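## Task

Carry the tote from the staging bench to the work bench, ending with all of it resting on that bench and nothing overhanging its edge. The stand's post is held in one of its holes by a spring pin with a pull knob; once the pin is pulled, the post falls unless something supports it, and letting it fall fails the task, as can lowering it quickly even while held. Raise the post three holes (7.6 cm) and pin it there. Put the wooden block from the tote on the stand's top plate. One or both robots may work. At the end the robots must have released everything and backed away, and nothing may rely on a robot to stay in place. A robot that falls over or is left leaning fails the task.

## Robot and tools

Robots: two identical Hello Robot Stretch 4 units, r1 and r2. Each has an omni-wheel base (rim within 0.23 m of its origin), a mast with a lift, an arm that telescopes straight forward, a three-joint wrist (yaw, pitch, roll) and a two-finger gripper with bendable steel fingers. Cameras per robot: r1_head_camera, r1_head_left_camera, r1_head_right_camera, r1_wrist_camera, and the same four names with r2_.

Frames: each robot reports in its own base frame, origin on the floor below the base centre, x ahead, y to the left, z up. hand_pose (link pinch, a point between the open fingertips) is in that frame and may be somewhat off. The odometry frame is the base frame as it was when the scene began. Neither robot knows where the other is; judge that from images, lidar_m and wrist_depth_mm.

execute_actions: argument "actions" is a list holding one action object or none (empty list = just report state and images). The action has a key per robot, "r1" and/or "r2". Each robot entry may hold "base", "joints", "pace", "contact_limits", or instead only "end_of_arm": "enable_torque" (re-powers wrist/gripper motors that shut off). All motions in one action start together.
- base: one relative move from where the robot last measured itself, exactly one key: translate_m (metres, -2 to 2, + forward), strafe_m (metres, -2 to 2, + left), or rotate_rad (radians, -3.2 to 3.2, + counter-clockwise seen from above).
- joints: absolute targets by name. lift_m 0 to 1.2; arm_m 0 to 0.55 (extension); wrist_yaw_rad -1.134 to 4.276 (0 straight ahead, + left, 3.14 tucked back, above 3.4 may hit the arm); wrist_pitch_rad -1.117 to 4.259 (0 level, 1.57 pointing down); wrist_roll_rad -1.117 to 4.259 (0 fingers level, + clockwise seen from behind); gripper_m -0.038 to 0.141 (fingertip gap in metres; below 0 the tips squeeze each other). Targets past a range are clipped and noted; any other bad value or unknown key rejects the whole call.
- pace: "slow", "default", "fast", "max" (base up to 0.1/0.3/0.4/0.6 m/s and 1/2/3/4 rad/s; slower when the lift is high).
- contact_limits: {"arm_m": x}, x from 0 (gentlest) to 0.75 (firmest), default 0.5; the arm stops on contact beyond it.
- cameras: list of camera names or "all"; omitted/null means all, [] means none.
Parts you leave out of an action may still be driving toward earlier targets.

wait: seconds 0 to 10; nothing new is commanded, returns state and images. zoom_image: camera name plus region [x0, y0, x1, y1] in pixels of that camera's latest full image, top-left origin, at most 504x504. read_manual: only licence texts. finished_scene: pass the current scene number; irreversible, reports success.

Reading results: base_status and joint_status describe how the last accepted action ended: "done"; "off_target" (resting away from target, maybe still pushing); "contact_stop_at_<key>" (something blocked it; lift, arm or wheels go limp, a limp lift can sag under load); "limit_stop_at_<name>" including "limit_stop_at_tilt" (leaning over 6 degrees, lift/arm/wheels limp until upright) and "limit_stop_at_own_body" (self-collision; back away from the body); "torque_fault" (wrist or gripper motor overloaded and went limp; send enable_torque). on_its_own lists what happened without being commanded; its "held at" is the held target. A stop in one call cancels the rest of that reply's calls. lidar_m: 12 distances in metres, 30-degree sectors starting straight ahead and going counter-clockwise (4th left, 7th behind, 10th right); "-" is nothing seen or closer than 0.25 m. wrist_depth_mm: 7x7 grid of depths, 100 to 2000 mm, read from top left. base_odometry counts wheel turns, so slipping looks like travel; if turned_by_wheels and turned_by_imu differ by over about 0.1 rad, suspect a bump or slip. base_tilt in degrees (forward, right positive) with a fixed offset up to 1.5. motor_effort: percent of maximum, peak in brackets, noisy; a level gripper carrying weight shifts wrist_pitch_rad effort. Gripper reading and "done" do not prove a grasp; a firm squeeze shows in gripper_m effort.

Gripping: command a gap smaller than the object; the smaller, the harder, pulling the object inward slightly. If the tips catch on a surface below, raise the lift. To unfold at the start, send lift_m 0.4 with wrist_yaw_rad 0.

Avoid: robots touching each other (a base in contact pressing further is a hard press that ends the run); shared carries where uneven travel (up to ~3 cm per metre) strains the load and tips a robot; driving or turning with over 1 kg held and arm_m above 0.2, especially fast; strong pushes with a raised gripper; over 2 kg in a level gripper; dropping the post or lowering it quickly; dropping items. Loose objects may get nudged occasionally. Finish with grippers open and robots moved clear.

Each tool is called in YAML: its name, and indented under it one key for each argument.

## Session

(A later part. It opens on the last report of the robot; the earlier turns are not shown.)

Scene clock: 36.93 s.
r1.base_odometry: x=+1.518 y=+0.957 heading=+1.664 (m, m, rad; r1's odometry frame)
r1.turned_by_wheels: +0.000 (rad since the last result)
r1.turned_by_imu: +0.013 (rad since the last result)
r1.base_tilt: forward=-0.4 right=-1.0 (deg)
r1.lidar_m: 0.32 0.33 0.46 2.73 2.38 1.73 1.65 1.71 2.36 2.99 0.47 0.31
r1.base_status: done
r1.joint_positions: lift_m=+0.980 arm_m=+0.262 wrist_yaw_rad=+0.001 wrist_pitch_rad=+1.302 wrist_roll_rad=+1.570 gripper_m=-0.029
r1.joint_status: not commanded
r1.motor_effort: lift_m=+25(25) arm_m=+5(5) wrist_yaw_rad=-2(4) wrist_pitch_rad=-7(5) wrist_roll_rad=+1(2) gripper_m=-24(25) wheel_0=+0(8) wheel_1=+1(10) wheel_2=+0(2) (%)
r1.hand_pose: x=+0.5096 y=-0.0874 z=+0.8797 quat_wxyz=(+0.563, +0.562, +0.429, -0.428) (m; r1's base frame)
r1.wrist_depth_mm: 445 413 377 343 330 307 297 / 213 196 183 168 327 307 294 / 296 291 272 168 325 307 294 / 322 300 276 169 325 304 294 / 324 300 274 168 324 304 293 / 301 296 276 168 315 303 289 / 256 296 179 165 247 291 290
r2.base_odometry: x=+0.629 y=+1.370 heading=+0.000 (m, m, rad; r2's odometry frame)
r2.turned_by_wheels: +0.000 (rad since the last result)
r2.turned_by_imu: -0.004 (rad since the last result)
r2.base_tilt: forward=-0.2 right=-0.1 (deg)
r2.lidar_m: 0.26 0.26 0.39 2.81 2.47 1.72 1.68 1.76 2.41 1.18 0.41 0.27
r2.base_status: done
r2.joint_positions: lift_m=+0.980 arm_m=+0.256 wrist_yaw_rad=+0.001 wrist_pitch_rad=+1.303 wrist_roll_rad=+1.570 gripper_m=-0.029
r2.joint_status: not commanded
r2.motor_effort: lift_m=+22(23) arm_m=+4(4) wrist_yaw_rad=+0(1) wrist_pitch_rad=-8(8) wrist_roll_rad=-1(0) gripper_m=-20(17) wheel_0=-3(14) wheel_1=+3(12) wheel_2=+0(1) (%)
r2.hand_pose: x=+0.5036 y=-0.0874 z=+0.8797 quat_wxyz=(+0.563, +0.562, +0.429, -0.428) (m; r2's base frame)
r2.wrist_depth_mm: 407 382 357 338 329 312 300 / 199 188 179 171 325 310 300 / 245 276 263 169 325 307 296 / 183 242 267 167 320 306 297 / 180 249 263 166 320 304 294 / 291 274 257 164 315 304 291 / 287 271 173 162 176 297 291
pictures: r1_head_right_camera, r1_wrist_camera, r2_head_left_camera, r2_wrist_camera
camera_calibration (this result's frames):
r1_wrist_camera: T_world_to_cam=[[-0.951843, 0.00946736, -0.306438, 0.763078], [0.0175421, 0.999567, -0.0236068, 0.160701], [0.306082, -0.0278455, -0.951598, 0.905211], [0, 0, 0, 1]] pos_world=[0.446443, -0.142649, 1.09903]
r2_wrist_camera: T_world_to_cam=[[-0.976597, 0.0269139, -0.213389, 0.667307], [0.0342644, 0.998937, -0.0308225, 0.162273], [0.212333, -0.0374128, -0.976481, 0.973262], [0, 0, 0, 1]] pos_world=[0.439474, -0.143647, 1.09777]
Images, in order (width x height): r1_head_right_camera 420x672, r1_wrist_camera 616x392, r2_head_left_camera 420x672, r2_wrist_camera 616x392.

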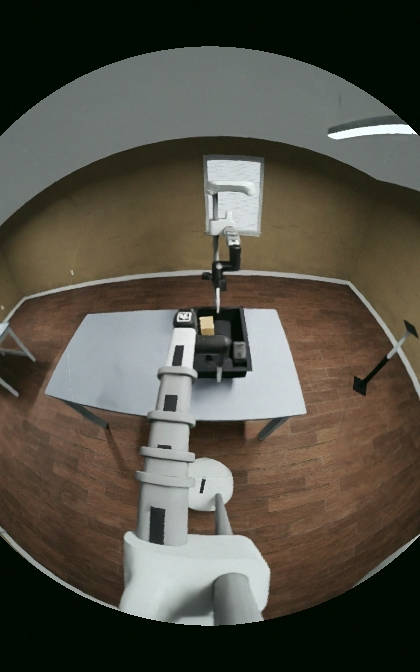

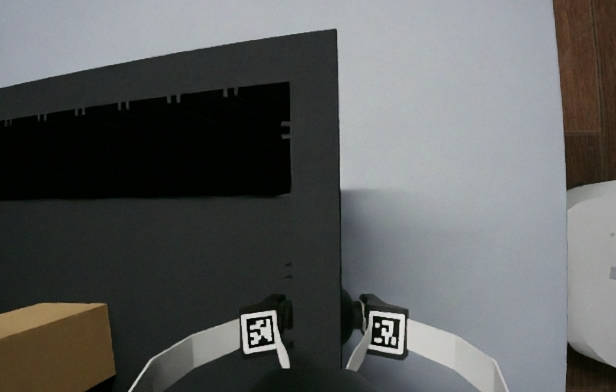

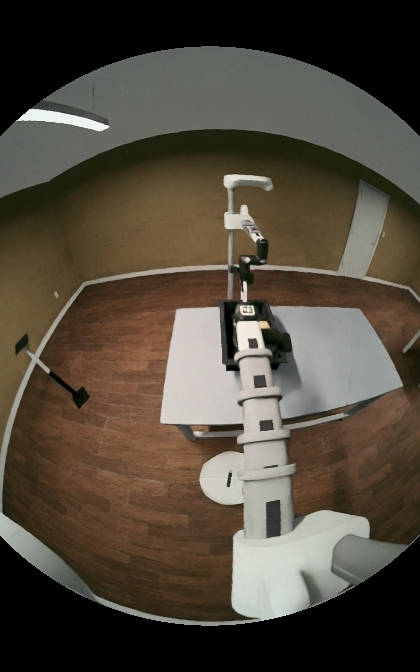

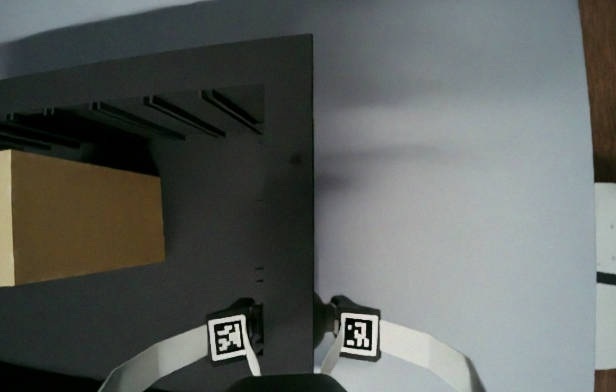

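execute_actions:
  actions:
    - {"r1":{"joints":{"lift_m":0.903},"pace":"slow"},"r2":{"joints":{"lift_m":0.903},"pace":"slow"}}
  cameras: []

execute_actions:
  actions:
    - {"r1":{"joints":{"gripper_m":0.1}},"r2":{"joints":{"gripper_m":0.1}}}
  cameras: []

execute_actions:
  actions:
    - {"r1":{"joints":{"lift_m":1.0},"pace":"fast"},"r2":{"joints":{"lift_m":1.0},"pace":"fast"}}
  cameras: ["r2_wrist_camera"]

execute_actions:
  actions:
    - {"r1":{"base":{"translate_m":-0.25},"joints":{"arm_m":0.005,"wrist_roll_rad":0,"wrist_pitch_rad":0.3},"pace":"fast"},"r2":{"joints":{"wrist_roll_rad":0,"wrist_pitch_rad":0.7,"arm_m":0.15},"pace":"fast"}}
  cameras: ["r2_wrist_camera","r1_head_camera","r1_head_right_camera","r2_head_left_camera"]

Scene clock: 40.27 s.
r1.base_odometry: x=+1.518 y=+0.957 heading=+1.664 (m, m, rad; r1's odometry frame)
r1.turned_by_wheels: +0.000 (rad since the last result)
r1.turned_by_imu: +0.001 (rad since the last result)
r1.base_tilt: forward=-0.2 right=-1.1 (deg)
r1.lidar_m: 0.28 0.34 0.45 2.74 2.37 1.73 1.63 1.71 2.34 3.00 0.45 0.34
r1.base_status: not commanded
r1.joint_positions: lift_m=+0.903 arm_m=+0.262 wrist_yaw_rad=+0.001 wrist_pitch_rad=+1.302 wrist_roll_rad=+1.570 gripper_m=-0.029
r1.joint_status: all done
r1.motor_effort: lift_m=+19(22) arm_m=+5(5) wrist_yaw_rad=-2(2) wrist_pitch_rad=-5(5) wrist_roll_rad=+1(1) gripper_m=-23(24) wheel_0=+1(1) wheel_1=+1(1) wheel_2=+0(0) (%)
r1.hand_pose: x=+0.5096 y=-0.0874 z=+0.8032 quat_wxyz=(+0.563, +0.562, +0.429, -0.428) (m; r1's base frame)
r1.wrist_depth_mm: 345 319 290 265 254 237 226 / 213 196 183 168 253 236 226 / 296 291 272 168 253 236 225 / 322 300 276 168 252 236 225 / 325 298 276 168 250 235 224 / 301 294 274 168 243 235 222 / 256 294 178 166 211 225 222
r2.base_odometry: x=+0.629 y=+1.370 heading=+0.000 (m, m, rad; r2's odometry frame)
r2.turned_by_wheels: +0.000 (rad since the last result)
r2.turned_by_imu: +0.001 (rad since the last result)
r2.base_tilt: forward=-0.1 right=-0.1 (deg)
r2.lidar_m: 0.27 0.30 0.38 2.83 2.45 1.75 1.70 1.77 2.38 1.16 0.39 0.28
r2.base_status: not commanded
r2.joint_positions: lift_m=+0.903 arm_m=+0.256 wrist_yaw_rad=+0.001 wrist_pitch_rad=+1.303 wrist_roll_rad=+1.570 gripper_m=-0.029
r2.joint_status: all done
r2.motor_effort: lift_m=+15(19) arm_m=+5(5) wrist_yaw_rad=+0(1) wrist_pitch_rad=-9(8) wrist_roll_rad=+0(1) gripper_m=-19(20) wheel_0=-3(4) wheel_1=+3(3) wheel_2=+0(0) (%)
r2.hand_pose: x=+0.5036 y=-0.0874 z=+0.8032 quat_wxyz=(+0.563, +0.562, +0.429, -0.428) (m; r2's base frame)
r2.wrist_depth_mm: 312 296 276 259 253 238 230 / 199 188 180 171 250 237 229 / 246 277 263 169 250 237 229 / 183 242 266 168 247 236 229 / 179 249 262 166 246 235 227 / 290 276 256 164 242 234 225 / 289 271 172 163 176 230 224
pictures: none
No camera images: the call's "cameras" was empty. Leave "cameras" out to get every camera's image.

Scene clock: 42.27 s.
r1.base_odometry: x=+1.518 y=+0.957 heading=+1.664 (m, m, rad; r1's odometry frame)
r1.turned_by_wheels: +0.000 (rad since the last result)
r1.turned_by_imu: +0.001 (rad since the last result)
r1.base_tilt: forward=-0.3 right=-0.9 (deg)
r1.lidar_m: 0.31 0.33 0.48 2.71 2.36 1.72 1.64 1.73 2.36 3.00 0.47 0.32
r1.base_status: not commanded
r1.joint_positions: lift_m=+0.903 arm_m=+0.262 wrist_yaw_rad=+0.000 wrist_pitch_rad=+1.301 wrist_roll_rad=+1.570 gripper_m=+0.100
r1.joint_status: all done
r1.motor_effort: lift_m=+18(18) arm_m=+5(5) wrist_yaw_rad=+2(4) wrist_pitch_rad=-2(13) wrist_roll_rad=+1(1) gripper_m=-2(25) wheel_0=+2(0) wheel_1=+1(1) wheel_2=+0(0) (%)
r1.hand_pose: x=+0.5098 y=-0.0875 z=+0.8033 quat_wxyz=(+0.563, +0.562, +0.428, -0.428) (m; r1's base frame)
r1.wrist_depth_mm: 349 320 296 271 255 238 227 / 235 213 195 181 255 237 226 / 296 297 282 179 254 238 225 / 340 312 286 178 252 236 226 / 336 309 286 177 251 236 224 / 309 306 220 176 249 230 224 / 256 297 282 156 245 228 222
r2.base_odometry: x=+0.629 y=+1.370 heading=+0.000 (m, m, rad; r2's odometry frame)
r2.turned_by_wheels: +0.000 (rad since the last result)
r2.turned_by_imu: +0.001 (rad since the last result)
r2.base_tilt: forward=-0.1 right=+0.0 (deg)
r2.lidar_m: 0.25 0.29 0.41 2.81 2.45 1.71 1.67 1.75 2.39 1.14 0.39 0.29
r2.base_status: not commanded
r2.joint_positions: lift_m=+0.903 arm_m=+0.256 wrist_yaw_rad=-0.001 wrist_pitch_rad=+1.301 wrist_roll_rad=+1.570 gripper_m=+0.100
r2.joint_status: all done
r2.motor_effort: lift_m=+16(16) arm_m=+4(4) wrist_yaw_rad=+3(5) wrist_pitch_rad=-3(15) wrist_roll_rad=-1(1) gripper_m=-2(21) wheel_0=-3(3) wheel_1=+3(3) wheel_2=+0(0) (%)
r2.hand_pose: x=+0.5040 y=-0.0875 z=+0.8033 quat_wxyz=(+0.563, +0.563, +0.428, -0.428) (m; r2's base frame)
r2.wrist_depth_mm: 314 298 281 263 252 240 231 / 208 196 184 176 250 238 230 / 246 278 270 176 250 238 229 / 182 241 272 175 249 236 228 / 179 247 270 174 248 236 228 / 303 286 266 252 213 234 226 / 301 278 265 169 244 231 224
pictures: none
No camera images: the call's "cameras" was empty. Leave "cameras" out to get every camera's image.

Scene clock: 43.43 s.
r1.base_odometry: x=+1.518 y=+0.957 heading=+1.664 (m, m, rad; r1's odometry frame)
r1.turned_by_wheels: +0.000 (rad since the last result)
r1.turned_by_imu: +0.000 (rad since the last result)
r1.base_tilt: forward=-0.2 right=-1.0 (deg)
r1.lidar_m: 0.31 0.33 0.46 2.73 2.40 1.72 1.65 1.72 2.35 3.00 0.45 0.32
r1.base_status: not commanded
r1.joint_positions: lift_m=+1.000 arm_m=+0.262 wrist_yaw_rad=+0.000 wrist_pitch_rad=+1.301 wrist_roll_rad=+1.570 gripper_m=+0.100
r1.joint_status: all done
r1.motor_effort: lift_m=+24(26) arm_m=+5(5) wrist_yaw_rad=+1(1) wrist_pitch_rad=-4(2) wrist_roll_rad=+1(1) gripper_m=-1(3) wheel_0=+1(1) wheel_1=+1(1) wheel_2=+0(0) (%)
r1.hand_pose: x=+0.5099 y=-0.0874 z=+0.8999 quat_wxyz=(+0.563, +0.562, +0.428, -0.428) (m; r1's base frame)
r1.wrist_depth_mm: 480 439 404 373 351 325 314 / 473 436 399 370 345 325 946 / 368 343 319 301 342 325 946 / 449 430 394 366 340 324 312 / 452 424 394 366 340 322 310 / 314 347 220 364 262 317 307 / 304 298 387 156 330 314 307
r2.base_odometry: x=+0.629 y=+1.370 heading=+0.000 (m, m, rad; r2's odometry frame)
r2.turned_by_wheels: +0.000 (rad since the last result)
r2.turned_by_imu: +0.000 (rad since the last result)
r2.base_tilt: forward=-0.3 right=+0.0 (deg)
r2.lidar_m: 0.26 0.29 0.38 2.82 2.45 1.74 1.69 1.76 2.39 1.10 0.39 0.27
r2.base_status: not commanded
r2.joint_positions: lift_m=+1.000 arm_m=+0.256 wrist_yaw_rad=+0.000 wrist_pitch_rad=+1.301 wrist_roll_rad=+1.570 gripper_m=+0.100
r2.joint_status: all done
r2.motor_effort: lift_m=+21(24) arm_m=+4(4) wrist_yaw_rad=+4(3) wrist_pitch_rad=-4(4) wrist_roll_rad=+0(1) gripper_m=-2(0) wheel_0=-4(3) wheel_1=+3(3) wheel_2=+0(0) (%)
r2.hand_pose: x=+0.5040 y=-0.0875 z=+0.8999 quat_wxyz=(+0.563, +0.563, +0.428, -0.428) (m; r2's base frame)
r2.wrist_depth_mm: 436 407 387 366 347 332 320 / 433 407 384 359 343 329 317 / 329 310 300 276 343 327 315 / 421 267 368 357 340 327 314 / 418 265 368 357 340 325 310 / 413 394 370 353 213 324 310 / 410 384 370 259 334 319 310
pictures: r2_wrist_camera
camera_calibration (this result's frames):
r2_wrist_camera: T_world_to_cam=[[-0.976197, 0.027902, -0.215085, 0.673425], [0.0353288, 0.998902, -0.0307621, 0.162367], [0.21399, -0.0376286, -0.976111, 0.991757], [0, 0, 0, 1]] pos_world=[0.439433, -0.14366, 1.1179]
Images, in order (width x height): r2_wrist_camera 616x392.

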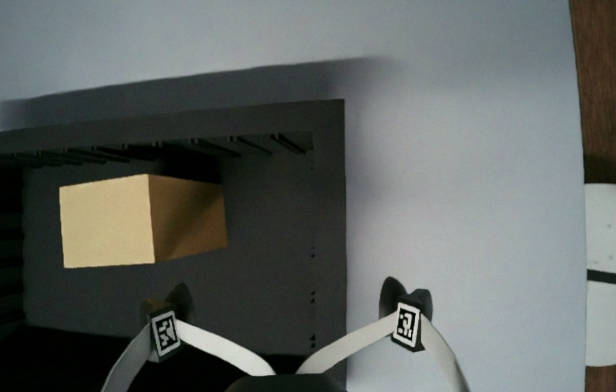

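Scene clock: 45.53 s.
r1.base_odometry: x=+1.541 y=+0.708 heading=+1.664 (m, m, rad; r1's odometry frame)
r1.turned_by_wheels: +0.000 (rad since the last result)
r1.turned_by_imu: +0.002 (rad since the last result)
r1.base_tilt: forward=-0.3 right=-0.9 (deg)
r1.lidar_m: 0.55 0.59 0.82 2.78 1.99 1.47 1.41 1.44 2.02 2.99 1.91 0.59
r1.base_status: done
r1.joint_positions: lift_m=+1.000 arm_m=+0.006 wrist_yaw_rad=+0.000 wrist_pitch_rad=+0.303 wrist_roll_rad=+0.000 gripper_m=+0.100
r1.joint_status: all done
r1.motor_effort: lift_m=+24(24) arm_m=-7(9) wrist_yaw_rad=+1(1) wrist_pitch_rad=-7(8) wrist_roll_rad=-1(4) gripper_m=-1(1) wheel_0=-1(5) wheel_1=+0(5) wheel_2=-2(10) (%)
r1.hand_pose: x=+0.4524 y=-0.0875 z=+1.0920 quat_wxyz=(+0.989, +0.000, +0.151, +0.000) (m; r1's base frame)
r1.wrist_depth_mm: - - - - - - - / - - - 1336 - - - / - - - - - - - / - - - - - - - / 1138 1138 1118 931 1008 - - / 820 831 219 778 683 741 - / 668 647 621 156 585 609 634
r2.base_odometry: x=+0.629 y=+1.370 heading=+0.000 (m, m, rad; r2's odometry frame)
r2.turned_by_wheels: +0.000 (rad since the last result)
r2.turned_by_imu: +0.001 (rad since the last result)
r2.base_tilt: forward=-0.1 right=+0.0 (deg)
r2.lidar_m: 0.27 0.29 0.40 2.81 2.46 1.73 1.68 1.77 2.39 1.15 0.39 0.26
r2.base_status: not commanded
r2.joint_positions: lift_m=+1.000 arm_m=+0.151 wrist_yaw_rad=+0.000 wrist_pitch_rad=+0.702 wrist_roll_rad=+0.000 gripper_m=+0.100
r2.joint_status: all done
r2.motor_effort: lift_m=+22(21) arm_m=-7(7) wrist_yaw_rad=+2(4) wrist_pitch_rad=-8(10) wrist_roll_rad=-1(7) gripper_m=-4(0) wheel_0=-3(3) wheel_1=+3(3) wheel_2=+0(0) (%)
r2.hand_pose: x=+0.5424 y=-0.0874 z=+0.9916 quat_wxyz=(+0.939, +0.000, +0.344, +0.000) (m; r2's base frame)
r2.wrist_depth_mm: - - - - - - - / - - - - - - - / - - - - - - - / 1756 661 574 585 634 676 691 / 554 569 535 569 544 574 574 / 477 469 473 452 214 492 488 / 427 330 407 364 368 430 436
pictures: r1_head_camera, r1_head_right_camera, r2_head_left_camera, r2_wrist_camera
camera_calibration (this result's frames):
r2_wrist_camera: T_world_to_cam=[[-0.0589238, -0.998185, 0.0123985, -0.0821862], [-0.615506, 0.0265501, -0.787685, 1.18239], [0.785926, -0.0540448, -0.615954, 0.404237], [0, 0, 0, 1]] pos_world=[0.405224, -0.0915827, 1.18136]
Images, in order (width x height): r1_head_camera 420x560, r1_head_right_camera 420x672, r2_head_left_camera 420x672, r2_wrist_camera 616x392.

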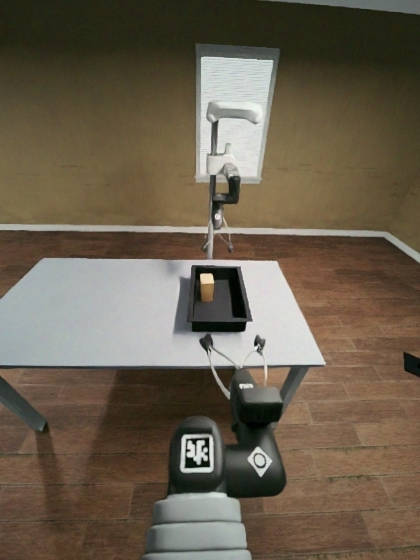

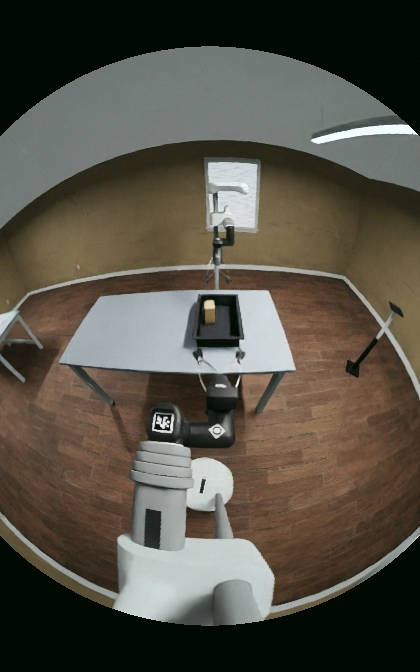

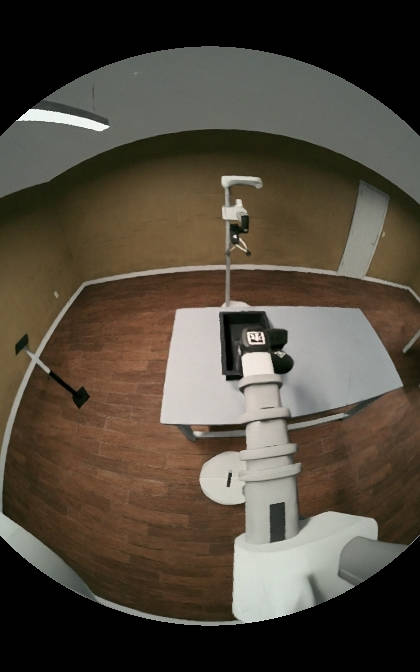

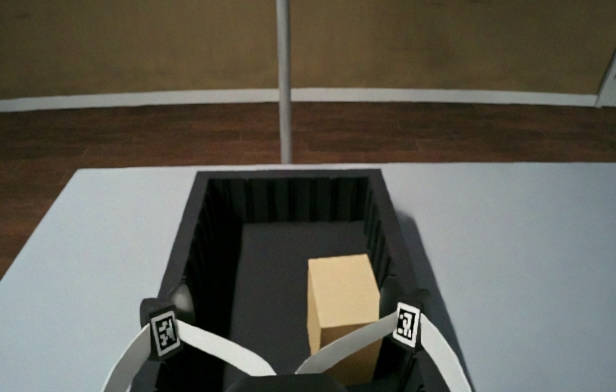

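execute_actions:
  actions:
    - {"r1":{"base":{"strafe_m":-0.4},"joints":{"wrist_pitch_rad":0.0},"pace":"fast"},"r2":{"base":{"strafe_m":-0.056},"joints":{"lift_m":0.93,"arm_m":0.244,"gripper_m":0.095}}}
  cameras: ["r2_wrist_camera","r1_head_camera"]

Scene clock: 48.47 s.
r1.base_odometry: x=+1.939 y=+0.745 heading=+1.664 (m, m, rad; r1's odometry frame)
r1.turned_by_wheels: +0.000 (rad since the last result)
r1.turned_by_imu: +0.002 (rad since the last result)
r1.base_tilt: forward=-0.3 right=-0.9 (deg)
r1.lidar_m: 0.55 0.60 0.85 3.14 2.02 1.47 1.40 1.45 2.01 2.61 1.59 3.46
r1.base_status: done
r1.joint_positions: lift_m=+1.000 arm_m=+0.006 wrist_yaw_rad=+0.000 wrist_pitch_rad=+0.003 wrist_roll_rad=+0.000 gripper_m=+0.100
r1.joint_status: all done
r1.motor_effort: lift_m=+23(24) arm_m=-6(7) wrist_yaw_rad=+1(0) wrist_pitch_rad=-8(10) wrist_roll_rad=-1(1) gripper_m=-2(1) wheel_0=+1(10) wheel_1=+2(10) wheel_2=-1(1) (%)
r1.hand_pose: x=+0.4655 y=-0.0874 z=+1.1773 quat_wxyz=(+1.000, +0.000, +0.001, +0.000) (m; r1's base frame)
r1.wrist_depth_mm: - - - - - - - / - - - - - - - / - - 1576 - - - - / - - - - - - - / - - - - - - - / - - 220 - - - - / - - 1229 156 - - -
r2.base_odometry: x=+0.629 y=+1.314 heading=+0.001 (m, m, rad; r2's odometry frame)
r2.turned_by_wheels: +0.000 (rad since the last result)
r2.turned_by_imu: +0.001 (rad since the last result)
r2.base_tilt: forward=-0.2 right=-0.2 (deg)
r2.lidar_m: 0.25 0.27 0.38 2.88 2.45 1.74 1.68 1.78 2.39 1.14 0.41 0.30
r2.base_status: done
r2.joint_positions: lift_m=+0.930 arm_m=+0.243 wrist_yaw_rad=+0.000 wrist_pitch_rad=+0.702 wrist_roll_rad=+0.000 gripper_m=+0.095
r2.joint_status: all done
r2.motor_effort: lift_m=+15(21) arm_m=+8(8) wrist_yaw_rad=+3(3) wrist_pitch_rad=-7(7) wrist_roll_rad=-1(1) gripper_m=-4(0) wheel_0=+3(12) wheel_1=-1(9) wheel_2=+0(0) (%)
r2.hand_pose: x=+0.6339 y=-0.0874 z=+0.9222 quat_wxyz=(+0.939, +0.000, +0.344, +0.000) (m; r2's base frame)
r2.wrist_depth_mm: - - - - - - - / - - - - - - - / - - - - - - - / 554 455 469 466 559 569 569 / 462 413 469 473 459 469 473 / 319 355 384 273 211 410 410 / 277 324 243 231 278 359 364
pictures: r1_head_camera, r2_wrist_camera
camera_calibration (this result's frames):
r2_wrist_camera: T_world_to_cam=[[-0.0588367, -0.998191, 0.0124069, -0.0759867], [-0.615202, 0.0264687, -0.787925, 1.18406], [0.786171, -0.0539917, -0.615646, 0.289207], [0, 0, 0, 1]] pos_world=[0.4966, -0.091575, 1.11195]
Images, in order (width x height): r1_head_camera 420x560, r2_wrist_camera 616x392.

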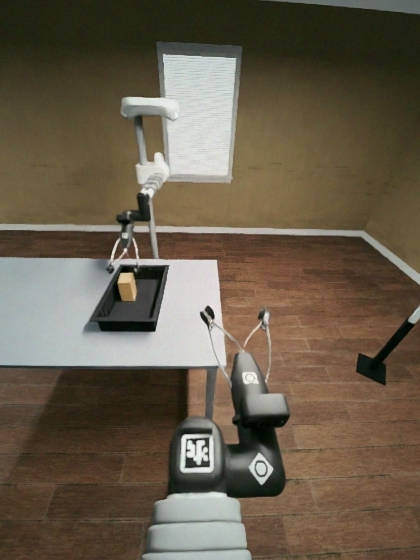

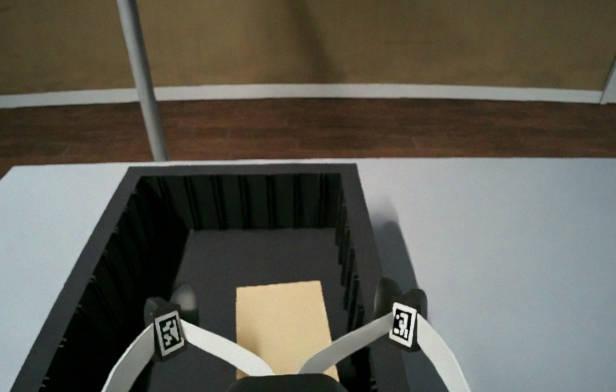

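execute_actions:
  actions:
    - {"r1":{"base":{"strafe_m":-0.2},"pace":"fast"},"r2":{"joints":{"lift_m":0.876,"gripper_m":0.085,"wrist_yaw_rad":0.02}}}
  cameras: ["r2_wrist_camera"]

execute_actions:
  actions:
    - {"r1":{"base":{"strafe_m":-0.2},"joints":{"lift_m":0.6},"pace":"fast"},"r2":{"joints":{"gripper_m":0.025}}}
  cameras: ["r2_wrist_camera","r1_head_camera"]

Scene clock: 50.47 s.
r1.base_odometry: x=+2.138 y=+0.763 heading=+1.664 (m, m, rad; r1's odometry frame)
r1.turned_by_wheels: +0.000 (rad since the last result)
r1.turned_by_imu: +0.001 (rad since the last result)
r1.base_tilt: forward=-0.2 right=-0.9 (deg)
r1.lidar_m: 0.59 0.60 0.85 3.37 2.01 1.46 1.41 1.47 2.01 2.38 1.44 3.42
r1.base_status: done
r1.joint_positions: lift_m=+1.000 arm_m=+0.006 wrist_yaw_rad=+0.000 wrist_pitch_rad=+0.003 wrist_roll_rad=+0.000 gripper_m=+0.100
r1.joint_status: not commanded
r1.motor_effort: lift_m=+23(22) arm_m=-7(7) wrist_yaw_rad=+1(0) wrist_pitch_rad=-6(7) wrist_roll_rad=-1(1) gripper_m=-2(2) wheel_0=-2(9) wheel_1=+0(10) wheel_2=-1(2) (%)
r1.hand_pose: x=+0.4655 y=-0.0874 z=+1.1773 quat_wxyz=(+1.000, +0.000, +0.001, +0.000) (m; r1's base frame)
r1.wrist_depth_mm: - - - - - - - / - - - - - - - / - - - - - - - / - - - - - - - / - 1430 - - - - - / 946 - 220 - - - - / 1008 1255 - 156 - - -
r2.base_odometry: x=+0.629 y=+1.314 heading=+0.001 (m, m, rad; r2's odometry frame)
r2.turned_by_wheels: +0.000 (rad since the last result)
r2.turned_by_imu: +0.001 (rad since the last result)
r2.base_tilt: forward=-0.1 right=-0.1 (deg)
r2.lidar_m: 0.26 0.28 0.41 2.87 2.44 1.74 1.66 1.76 2.41 1.16 0.38 0.29
r2.base_status: not commanded
r2.joint_positions: lift_m=+0.876 arm_m=+0.243 wrist_yaw_rad=+0.020 wrist_pitch_rad=+0.702 wrist_roll_rad=+0.000 gripper_m=+0.085
r2.joint_status: all done
r2.motor_effort: lift_m=+14(16) arm_m=+7(8) wrist_yaw_rad=+4(4) wrist_pitch_rad=-7(6) wrist_roll_rad=-1(1) gripper_m=-1(5) wheel_0=+3(3) wheel_1=-1(1) wheel_2=+0(0) (%)
r2.hand_pose: x=+0.6356 y=-0.0831 z=+0.8682 quat_wxyz=(+0.939, -0.003, +0.344, +0.009) (m; r2's base frame)
r2.wrist_depth_mm: - - - - - - - / - - - - - - - / 580 433 433 433 591 603 597 / 466 402 452 459 442 473 480 / 283 370 384 234 349 402 402 / 265 330 207 202 216 345 345 / 264 287 190 186 215 303 307
pictures: r2_wrist_camera
camera_calibration (this result's frames):
r2_wrist_camera: T_world_to_cam=[[-0.0393267, -0.999149, 0.0124095, -0.0833886], [-0.615602, 0.0144441, -0.787925, 1.1417], [0.787075, -0.0386258, -0.615646, 0.255597], [0, 0, 0, 1]] pos_world=[0.498377, -0.0899358, 1.05796]
Images, in order (width x height): r2_wrist_camera 616x392.

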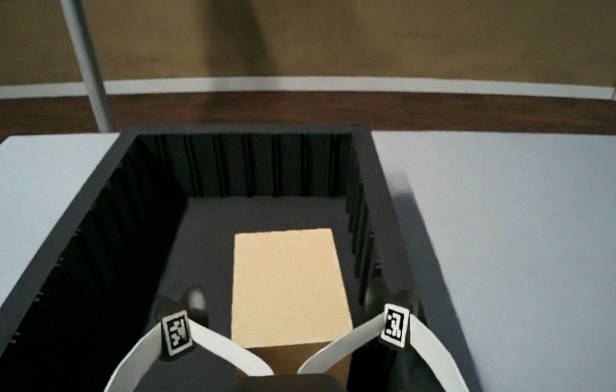

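Scene clock: 52.57 s.
r1.base_odometry: x=+2.338 y=+0.782 heading=+1.664 (m, m, rad; r1's odometry frame)
r1.turned_by_wheels: +0.000 (rad since the last result)
r1.turned_by_imu: +0.001 (rad since the last result)
r1.base_tilt: forward=-0.3 right=-1.1 (deg)
r1.lidar_m: 1.15 0.64 0.82 3.59 2.02 1.48 1.40 1.46 2.00 2.21 1.28 1.28
r1.base_status: done
r1.joint_positions: lift_m=+0.600 arm_m=+0.006 wrist_yaw_rad=+0.000 wrist_pitch_rad=+0.003 wrist_roll_rad=+0.000 gripper_m=+0.100
r1.joint_status: all done
r1.motor_effort: lift_m=+18(25) arm_m=-7(6) wrist_yaw_rad=+0(1) wrist_pitch_rad=-7(6) wrist_roll_rad=-2(1) gripper_m=+0(1) wheel_0=-1(9) wheel_1=-1(9) wheel_2=+0(1) (%)
r1.hand_pose: x=+0.4655 y=-0.0874 z=+0.7777 quat_wxyz=(+1.000, +0.000, +0.001, +0.000) (m; r1's base frame)
r1.wrist_depth_mm: - 1430 - - - - - / - - - - - - - / - - - - - - - / - - - - - - - / 691 931 - - - - - / 585 - 220 - - - - / - 1464 1863 156 1756 1808 1921
r2.base_odometry: x=+0.629 y=+1.314 heading=+0.001 (m, m, rad; r2's odometry frame)
r2.turned_by_wheels: +0.000 (rad since the last result)
r2.turned_by_imu: +0.001 (rad since the last result)
r2.base_tilt: forward=-0.3 right=+0.0 (deg)
r2.lidar_m: 0.26 0.29 0.40 2.88 2.43 1.71 1.68 1.75 2.40 1.14 0.40 0.26
r2.base_status: not commanded
r2.joint_positions: lift_m=+0.876 arm_m=+0.243 wrist_yaw_rad=+0.020 wrist_pitch_rad=+0.704 wrist_roll_rad=+0.000 gripper_m=+0.025
r2.joint_status: all done
r2.motor_effort: lift_m=+15(15) arm_m=+8(7) wrist_yaw_rad=+3(4) wrist_pitch_rad=-13(13) wrist_roll_rad=-1(1) gripper_m=-16(19) wheel_0=+3(3) wheel_1=-1(1) wheel_2=+0(0) (%)
r2.hand_pose: x=+0.6351 y=-0.0831 z=+0.8677 quat_wxyz=(+0.939, -0.003, +0.345, +0.009) (m; r2's base frame)
r2.wrist_depth_mm: - - - - - - - / - - - - - - - / 580 430 430 433 564 585 591 / 462 402 449 452 439 480 477 / 283 368 382 227 349 399 399 / 264 336 197 193 209 345 342 / 263 167 178 177 205 300 306
pictures: r1_head_camera, r2_wrist_camera
camera_calibration (this result's frames):
r2_wrist_camera: T_world_to_cam=[[-0.039218, -0.999152, 0.0125407, -0.0835713], [-0.617356, 0.0143597, -0.786553, 1.14094], [0.785706, -0.0385891, -0.617395, 0.257976], [0, 0, 0, 1]] pos_world=[0.498395, -0.0899288, 1.05773]
Images, in order (width x height): r1_head_camera 420x560, r2_wrist_camera 616x392.

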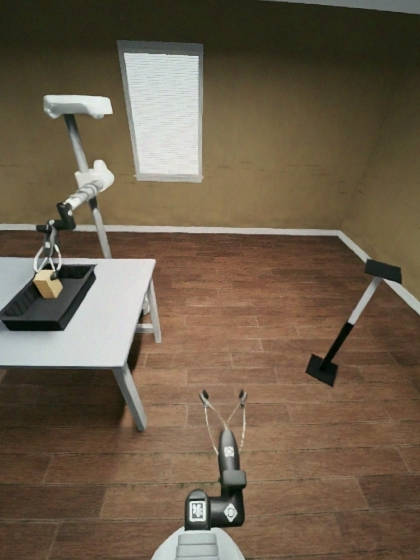

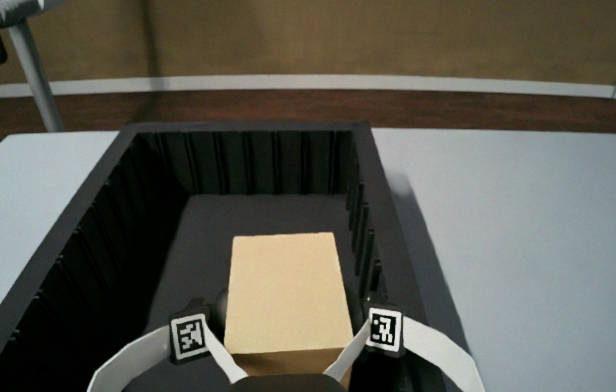

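execute_actions:
  actions:
    - {"r1":{"base":{"strafe_m":-0.3},"pace":"fast"},"r2":{"joints":{"lift_m":1.09}}}
  cameras: []

execute_actions:
  actions:
    - {"r1":{"base":{"strafe_m":-0.53},"joints":{"lift_m":0.45},"pace":"fast"},"r2":{"base":{"strafe_m":1.66},"joints":{"arm_m":0.0,"wrist_yaw_rad":0},"pace":"fast"}}

Scene clock: 54.93 s.
r1.base_odometry: x=+2.636 y=+0.810 heading=+1.664 (m, m, rad; r1's odometry frame)
r1.turned_by_wheels: +0.000 (rad since the last result)
r1.turned_by_imu: +0.001 (rad since the last result)
r1.base_tilt: forward=-0.2 right=-1.0 (deg)
r1.lidar_m: 3.31 0.85 0.83 3.86 2.03 1.48 1.40 1.46 2.00 1.91 1.98 1.08
r1.base_status: done
r1.joint_positions: lift_m=+0.600 arm_m=+0.006 wrist_yaw_rad=+0.000 wrist_pitch_rad=+0.003 wrist_roll_rad=+0.000 gripper_m=+0.100
r1.joint_status: not commanded
r1.motor_effort: lift_m=+19(18) arm_m=-7(7) wrist_yaw_rad=+0(1) wrist_pitch_rad=-6(6) wrist_roll_rad=-1(1) gripper_m=+0(0) wheel_0=-2(9) wheel_1=-1(13) wheel_2=+0(4) (%)
r1.hand_pose: x=+0.4655 y=-0.0874 z=+0.7777 quat_wxyz=(+1.000, +0.000, +0.001, +0.000) (m; r1's base frame)
r1.wrist_depth_mm: 1397 - - - - - - / 1499 - - - - - - / - - - - - - - / - - - - - - - / 1025 - - - - - - / 1464 - 220 - - - - / 1397 - - 156 1756 1863 1921
r2.base_odometry: x=+0.629 y=+1.314 heading=+0.001 (m, m, rad; r2's odometry frame)
r2.turned_by_wheels: +0.000 (rad since the last result)
r2.turned_by_imu: +0.001 (rad since the last result)
r2.base_tilt: forward=-0.1 right=+0.0 (deg)
r2.lidar_m: 0.26 0.29 0.39 2.89 2.44 1.75 1.69 1.76 2.39 1.15 0.38 0.28
r2.base_status: not commanded
r2.joint_positions: lift_m=+1.090 arm_m=+0.243 wrist_yaw_rad=+0.020 wrist_pitch_rad=+0.704 wrist_roll_rad=+0.000 gripper_m=+0.025
r2.joint_status: all done
r2.motor_effort: lift_m=+23(22) arm_m=+7(8) wrist_yaw_rad=+3(3) wrist_pitch_rad=-14(14) wrist_roll_rad=-1(1) gripper_m=-16(16) wheel_0=+3(3) wheel_1=-1(1) wheel_2=+0(0) (%)
r2.hand_pose: x=+0.6351 y=-0.0831 z=+1.0810 quat_wxyz=(+0.939, -0.003, +0.345, +0.009) (m; r2's base frame)
r2.wrist_depth_mm: - - - - - - - / - - - - - - - / - - - - - - - / - - - - - - - / 683 683 554 226 699 691 699 / 580 569 197 194 209 597 597 / 517 167 178 177 473 517 530
pictures: none
No camera images: the call's "cameras" was empty. Leave "cameras" out to get every camera's image.

Scene clock: 61.23 s.
r1.base_odometry: x=+3.164 y=+0.859 heading=+1.663 (m, m, rad; r1's odometry frame)
r1.turned_by_wheels: +0.000 (rad since the last result)
r1.turned_by_imu: +0.003 (rad since the last result)
r1.base_tilt: forward=-0.3 right=-1.0 (deg)
r1.lidar_m: 0.90 1.59 1.27 2.39 1.99 1.49 1.40 1.46 1.45 1.36 1.43 1.97
r1.base_status: done
r1.joint_positions: lift_m=+0.450 arm_m=+0.006 wrist_yaw_rad=+0.000 wrist_pitch_rad=+0.002 wrist_roll_rad=+0.000 gripper_m=+0.100
r1.joint_status: all done
r1.motor_effort: lift_m=+18(21) arm_m=-7(6) wrist_yaw_rad=+0(0) wrist_pitch_rad=-6(7) wrist_roll_rad=-1(1) gripper_m=-2(0) wheel_0=-1(12) wheel_1=+0(13) wheel_2=-1(1) (%)
r1.hand_pose: x=+0.4655 y=-0.0874 z=+0.6277 quat_wxyz=(+1.000, +0.000, +0.001, +0.000) (m; r1's base frame)
r1.wrist_depth_mm: - - - 1336 - - 1863 / - - - 1430 - - 1921 / - - - - - - - / - - - - - - - / - - - - - - - / - - 219 - - - 1863 / 1756 1661 1576 156 1205 1464 1537
r2.base_odometry: x=+0.628 y=+2.974 heading=+0.000 (m, m, rad; r2's odometry frame)
r2.turned_by_wheels: +0.000 (rad since the last result)
r2.turned_by_imu: -0.001 (rad since the last result)
r2.base_tilt: forward=-0.3 right=-0.1 (deg)
r2.lidar_m: 0.34 1.79 1.26 1.21 1.26 1.71 1.69 1.78 2.40 1.28 1.30 3.14
r2.base_status: done
r2.joint_positions: lift_m=+1.090 arm_m=+0.001 wrist_yaw_rad=+0.000 wrist_pitch_rad=+0.705 wrist_roll_rad=+0.000 gripper_m=+0.025
r2.joint_status: all done
r2.motor_effort: lift_m=+22(22) arm_m=-7(8) wrist_yaw_rad=+3(3) wrist_pitch_rad=-14(13) wrist_roll_rad=-1(1) gripper_m=-17(17) wheel_0=-2(13) wheel_1=+0(10) wheel_2=+0(2) (%)
r2.hand_pose: x=+0.3920 y=-0.0874 z=+1.0810 quat_wxyz=(+0.939, +0.000, +0.345, +0.000) (m; r2's base frame)
r2.wrist_depth_mm: - - - - - - - / - - - 1430 - - - / - - - - - - - / 1921 - 1921 1708 - - - / 1708 1708 449 227 1708 1808 1756 / 1430 1464 198 193 208 1430 1464 / 1281 167 178 177 1281 1308 1366
pictures: r1_head_camera, r1_head_left_camera, r1_head_right_camera, r1_wrist_camera, r2_head_camera, r2_head_left_camera, r2_head_right_camera, r2_wrist_camera
camera_calibration (this result's frames):
r1_wrist_camera: T_world_to_cam=[[0.0430394, -0.999003, -0.0118774, -0.0922634], [0.025122, 0.0129668, -0.9996, 0.678439], [0.998757, 0.0427238, 0.025655, -0.250801], [0, 0, 0, 1]] pos_world=[0.237417, -0.0902534, 0.683506]
r2_wrist_camera: T_world_to_cam=[[-0.0588983, -0.998184, 0.0126012, -0.0924006], [-0.61728, 0.0264965, -0.786297, 1.15945], [0.784536, -0.0540901, -0.61772, 0.579987], [0, 0, 0, 1]] pos_world=[0.255242, -0.0915827, 1.27111]
Images, in order (width x height): r1_head_camera 420x560, r1_head_left_camera 420x672, r1_head_right_camera 420x672, r1_wrist_camera 616x392, r2_head_camera 420x560, r2_head_left_camera 420x672, r2_head_right_camera 420x672, r2_wrist_camera 616x392.

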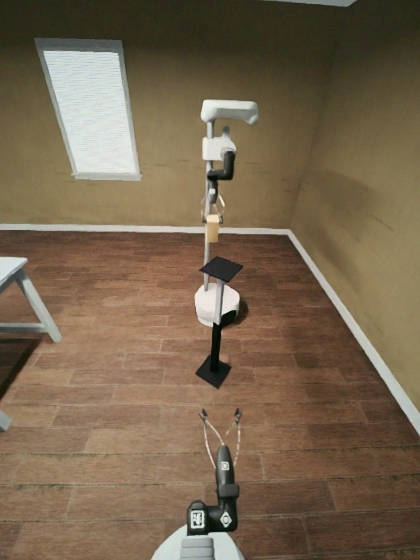

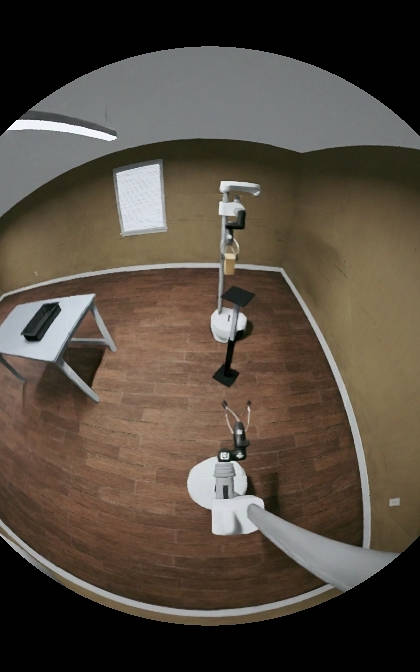

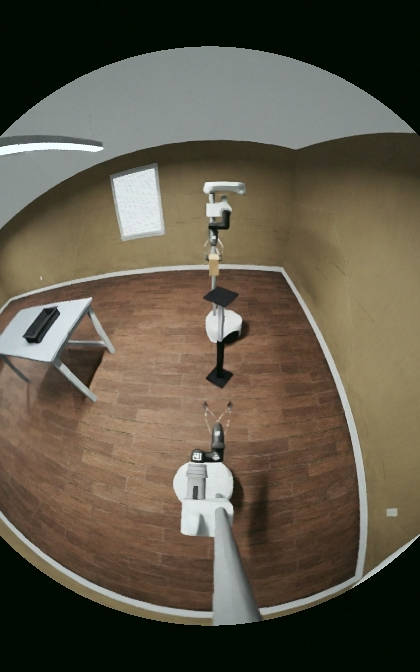

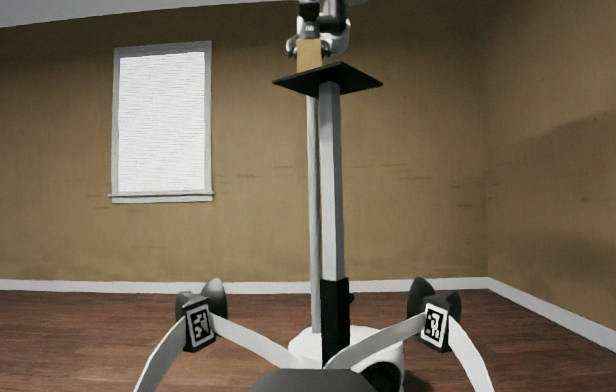

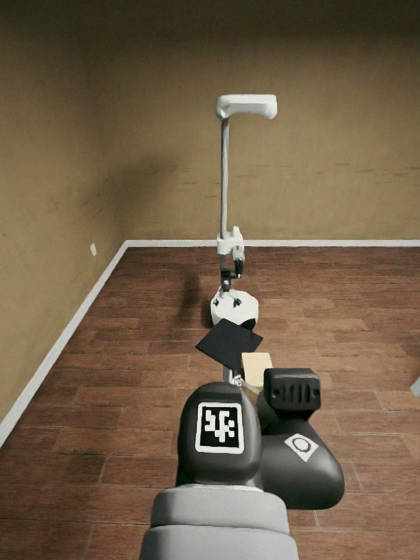

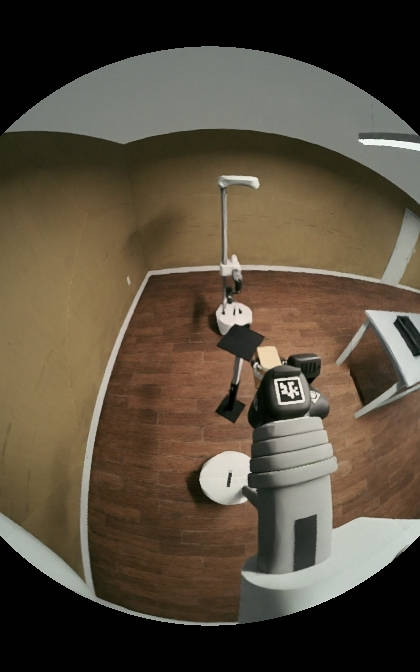

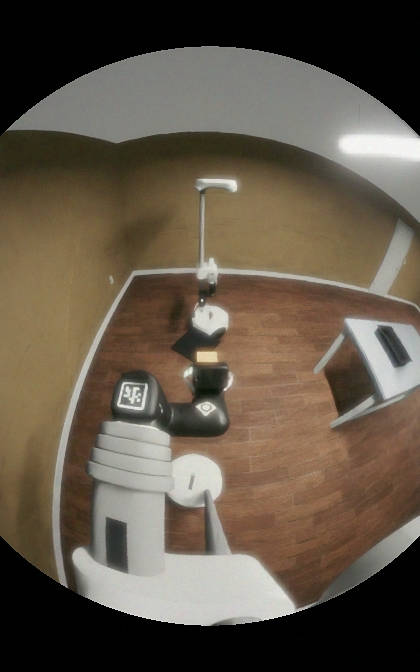

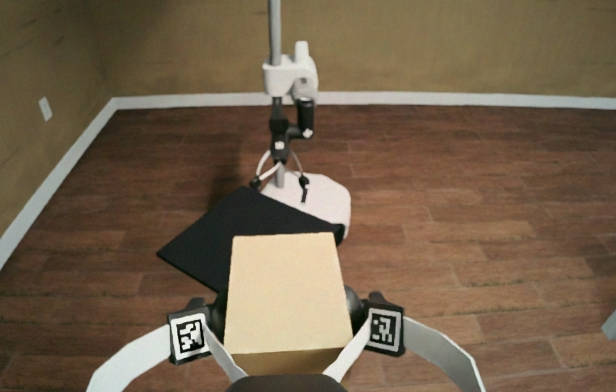

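execute_actions:
  actions:
    - {"r1":{"base":{"strafe_m":-0.03},"joints":{"lift_m":0.64,"wrist_pitch_rad":-0.15,"arm_m":0.15},"pace":"fast"},"r2":{"base":{"strafe_m":0.04},"joints":{"arm_m":0.207,"lift_m":1.07}}}
  cameras: ["r2_wrist_camera","r1_wrist_camera","r1_head_camera","r2_head_right_camera"]

Scene clock: 64.20 s.
r1.base_odometry: x=+3.194 y=+0.862 heading=+1.663 (m, m, rad; r1's odometry frame)
r1.turned_by_wheels: +0.000 (rad since the last result)
r1.turned_by_imu: +0.001 (rad since the last result)
r1.base_tilt: forward=-0.2 right=-0.9 (deg)
r1.lidar_m: 0.88 1.61 1.31 2.42 2.03 1.49 1.39 1.47 1.39 1.33 1.40 1.94
r1.base_status: done
r1.joint_positions: lift_m=+0.640 arm_m=+0.149 wrist_yaw_rad=+0.000 wrist_pitch_rad=-0.148 wrist_roll_rad=+0.000 gripper_m=+0.100
r1.joint_status: all done
r1.motor_effort: lift_m=+23(23) arm_m=+6(7) wrist_yaw_rad=+0(1) wrist_pitch_rad=-8(13) wrist_roll_rad=-1(1) gripper_m=-2(1) wheel_0=-1(11) wheel_1=+0(10) wheel_2=-1(3) (%)
r1.hand_pose: x=+0.6051 y=-0.0874 z=+0.8605 quat_wxyz=(+0.997, +0.000, -0.074, +0.000) (m; r1's base frame)
r1.wrist_depth_mm: - - - - - - 1863 / - - - 1229 - - 1863 / - - - 798 - - 1863 / - - - - - - 1921 / - - - - - - 1921 / - - 220 - - - 1983 / - - - 156 - - 1863
r2.base_odometry: x=+0.628 y=+3.014 heading=+0.000 (m, m, rad; r2's odometry frame)
r2.turned_by_wheels: +0.000 (rad since the last result)
r2.turned_by_imu: +0.001 (rad since the last result)
r2.base_tilt: forward=-0.2 right=-0.2 (deg)
r2.lidar_m: 0.48 1.74 1.22 1.18 1.22 1.67 1.70 1.80 2.42 1.34 1.34 3.15
r2.base_status: done
r2.joint_positions: lift_m=+1.070 arm_m=+0.206 wrist_yaw_rad=+0.000 wrist_pitch_rad=+0.704 wrist_roll_rad=+0.000 gripper_m=+0.025
r2.joint_status: all done
r2.motor_effort: lift_m=+15(22) arm_m=+8(10) wrist_yaw_rad=+3(4) wrist_pitch_rad=-13(15) wrist_roll_rad=-1(1) gripper_m=-16(18) wheel_0=-5(13) wheel_1=+2(11) wheel_2=+0(1) (%)
r2.hand_pose: x=+0.5965 y=-0.0874 z=+1.0617 quat_wxyz=(+0.939, +0.000, +0.345, +0.000) (m; r2's base frame)
r2.wrist_depth_mm: - - - 1098 - - - / - - - - - - - / - - - - - - - / 1921 - - 1618 - - - / 1661 1708 1661 226 1708 1618 1708 / 1397 1464 197 193 209 1464 1464 / 1281 167 177 177 315 1255 1308
pictures: r1_head_camera, r1_wrist_camera, r2_head_right_camera, r2_wrist_camera
camera_calibration (this result's frames):
r1_wrist_camera: T_world_to_cam=[[0.0444265, -0.998999, -0.00529545, -0.10198], [0.174389, 0.0129743, -0.984591, 0.804353], [0.983674, 0.0428184, 0.174791, -0.515341], [0, 0, 0, 1]] pos_world=[0.371188, -0.0902479, 0.881496]
r2_wrist_camera: T_world_to_cam=[[-0.0586741, -0.998198, 0.0125822, -0.0801807], [-0.617022, 0.0263548, -0.786505, 1.27046], [0.784756, -0.0539109, -0.617456, 0.407251], [0, 0, 0, 1]] pos_world=[0.459607, -0.0915637, 1.25169]
Images, in order (width x height): r1_head_camera 420x560, r1_wrist_camera 616x392, r2_head_right_camera 420x672, r2_wrist_camera 616x392.

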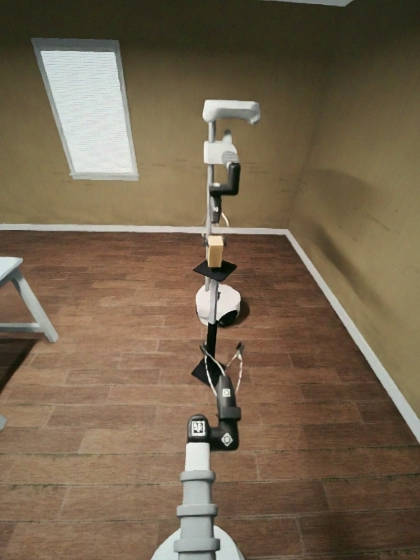

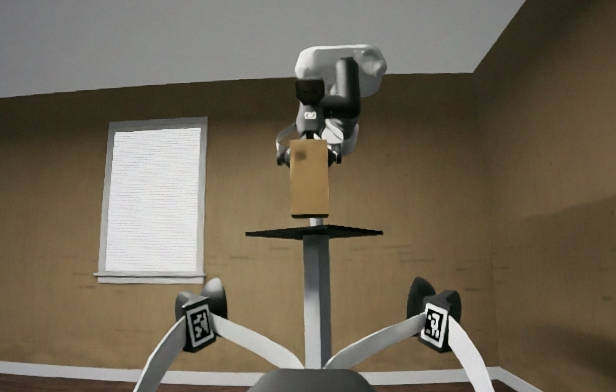

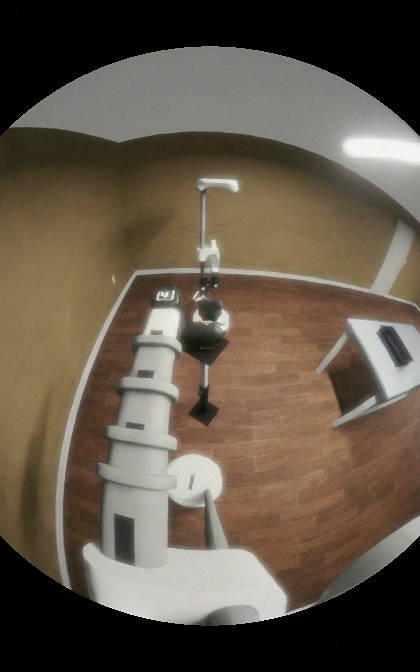

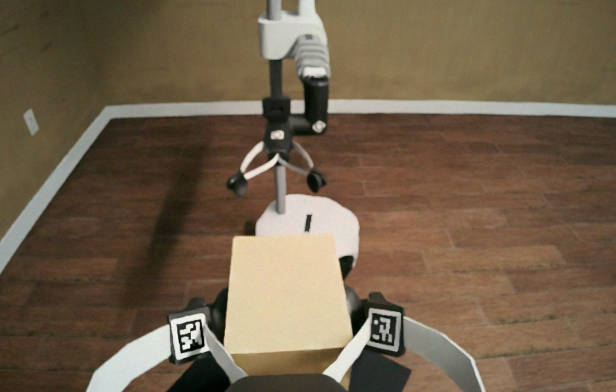

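execute_actions:
  actions:
    - {"r1":{"base":{"translate_m":0.15}},"r2":{"joints":{"lift_m":1.051},"pace":"slow"}}
  cameras: ["r1_wrist_camera","r1_head_camera"]

Scene clock: 66.23 s.
r1.base_odometry: x=+3.180 y=+1.011 heading=+1.664 (m, m, rad; r1's odometry frame)
r1.turned_by_wheels: +0.000 (rad since the last result)
r1.turned_by_imu: +0.000 (rad since the last result)
r1.base_tilt: forward=-0.2 right=-1.0 (deg)
r1.lidar_m: 0.75 1.62 1.22 1.73 2.22 1.62 1.56 1.62 1.38 1.34 1.40 1.93
r1.base_status: done
r1.joint_positions: lift_m=+0.640 arm_m=+0.149 wrist_yaw_rad=+0.000 wrist_pitch_rad=-0.148 wrist_roll_rad=+0.000 gripper_m=+0.100
r1.joint_status: not commanded
r1.motor_effort: lift_m=+23(23) arm_m=+6(7) wrist_yaw_rad=+0(0) wrist_pitch_rad=-4(4) wrist_roll_rad=-1(1) gripper_m=-2(3) wheel_0=+0(5) wheel_1=+2(5) wheel_2=+2(8) (%)
r1.hand_pose: x=+0.6051 y=-0.0874 z=+0.8605 quat_wxyz=(+0.997, +0.000, -0.074, +0.000) (m; r1's base frame)
r1.wrist_depth_mm: - - - - - - 1921 / - - - 715 - - 1921 / - - - 466 - - 1921 / - - - 455 - - 1921 / - - - - - - 1921 / - - 220 - - - 1983 / - - - 156 - - 1863
r2.base_odometry: x=+0.628 y=+3.014 heading=+0.000 (m, m, rad; r2's odometry frame)
r2.turned_by_wheels: +0.000 (rad since the last result)
r2.turned_by_imu: +0.001 (rad since the last result)
r2.base_tilt: forward=-0.1 right=-0.1 (deg)
r2.lidar_m: 0.48 1.71 1.25 1.16 1.22 1.66 1.71 1.80 2.40 1.32 1.32 3.20
r2.base_status: not commanded
r2.joint_positions: lift_m=+1.051 arm_m=+0.206 wrist_yaw_rad=+0.000 wrist_pitch_rad=+0.704 wrist_roll_rad=+0.000 gripper_m=+0.025
r2.joint_status: all done
r2.motor_effort: lift_m=+15(15) arm_m=+7(8) wrist_yaw_rad=+2(2) wrist_pitch_rad=-13(14) wrist_roll_rad=-1(1) gripper_m=-21(18) wheel_0=-5(5) wheel_1=+2(2) wheel_2=+0(0) (%)
r2.hand_pose: x=+0.5964 y=-0.0874 z=+1.0427 quat_wxyz=(+0.939, +0.000, +0.345, +0.000) (m; r2's base frame)
r2.wrist_depth_mm: - - - 960 - - - / - - - 1008 - - - / - - - 750 - - - / 1863 1921 1983 1863 - - - / 1618 1618 1537 227 1661 1661 1661 / 1366 1397 197 194 208 1430 1464 / 1255 167 177 177 297 1281 1281
pictures: r1_head_camera, r1_wrist_camera
camera_calibration (this result's frames):
r1_wrist_camera: T_world_to_cam=[[0.0444266, -0.998999, -0.00529557, -0.101981], [0.174389, 0.0129745, -0.984591, 0.80435], [0.983674, 0.0428185, 0.174791, -0.515355], [0, 0, 0, 1]] pos_world=[0.371202, -0.0902479, 0.881496]
Images, in order (width x height): r1_head_camera 420x560, r1_wrist_camera 616x392.

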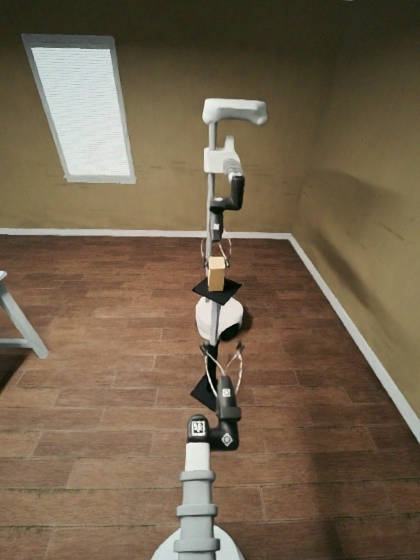

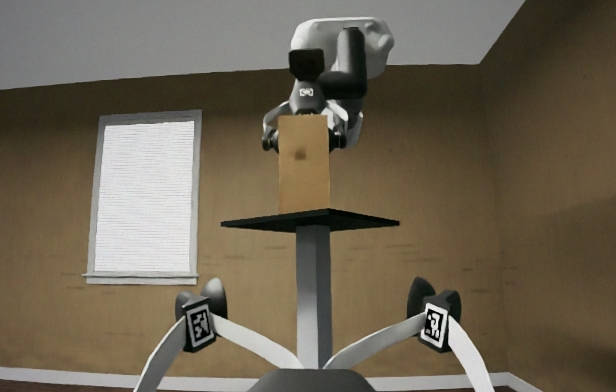

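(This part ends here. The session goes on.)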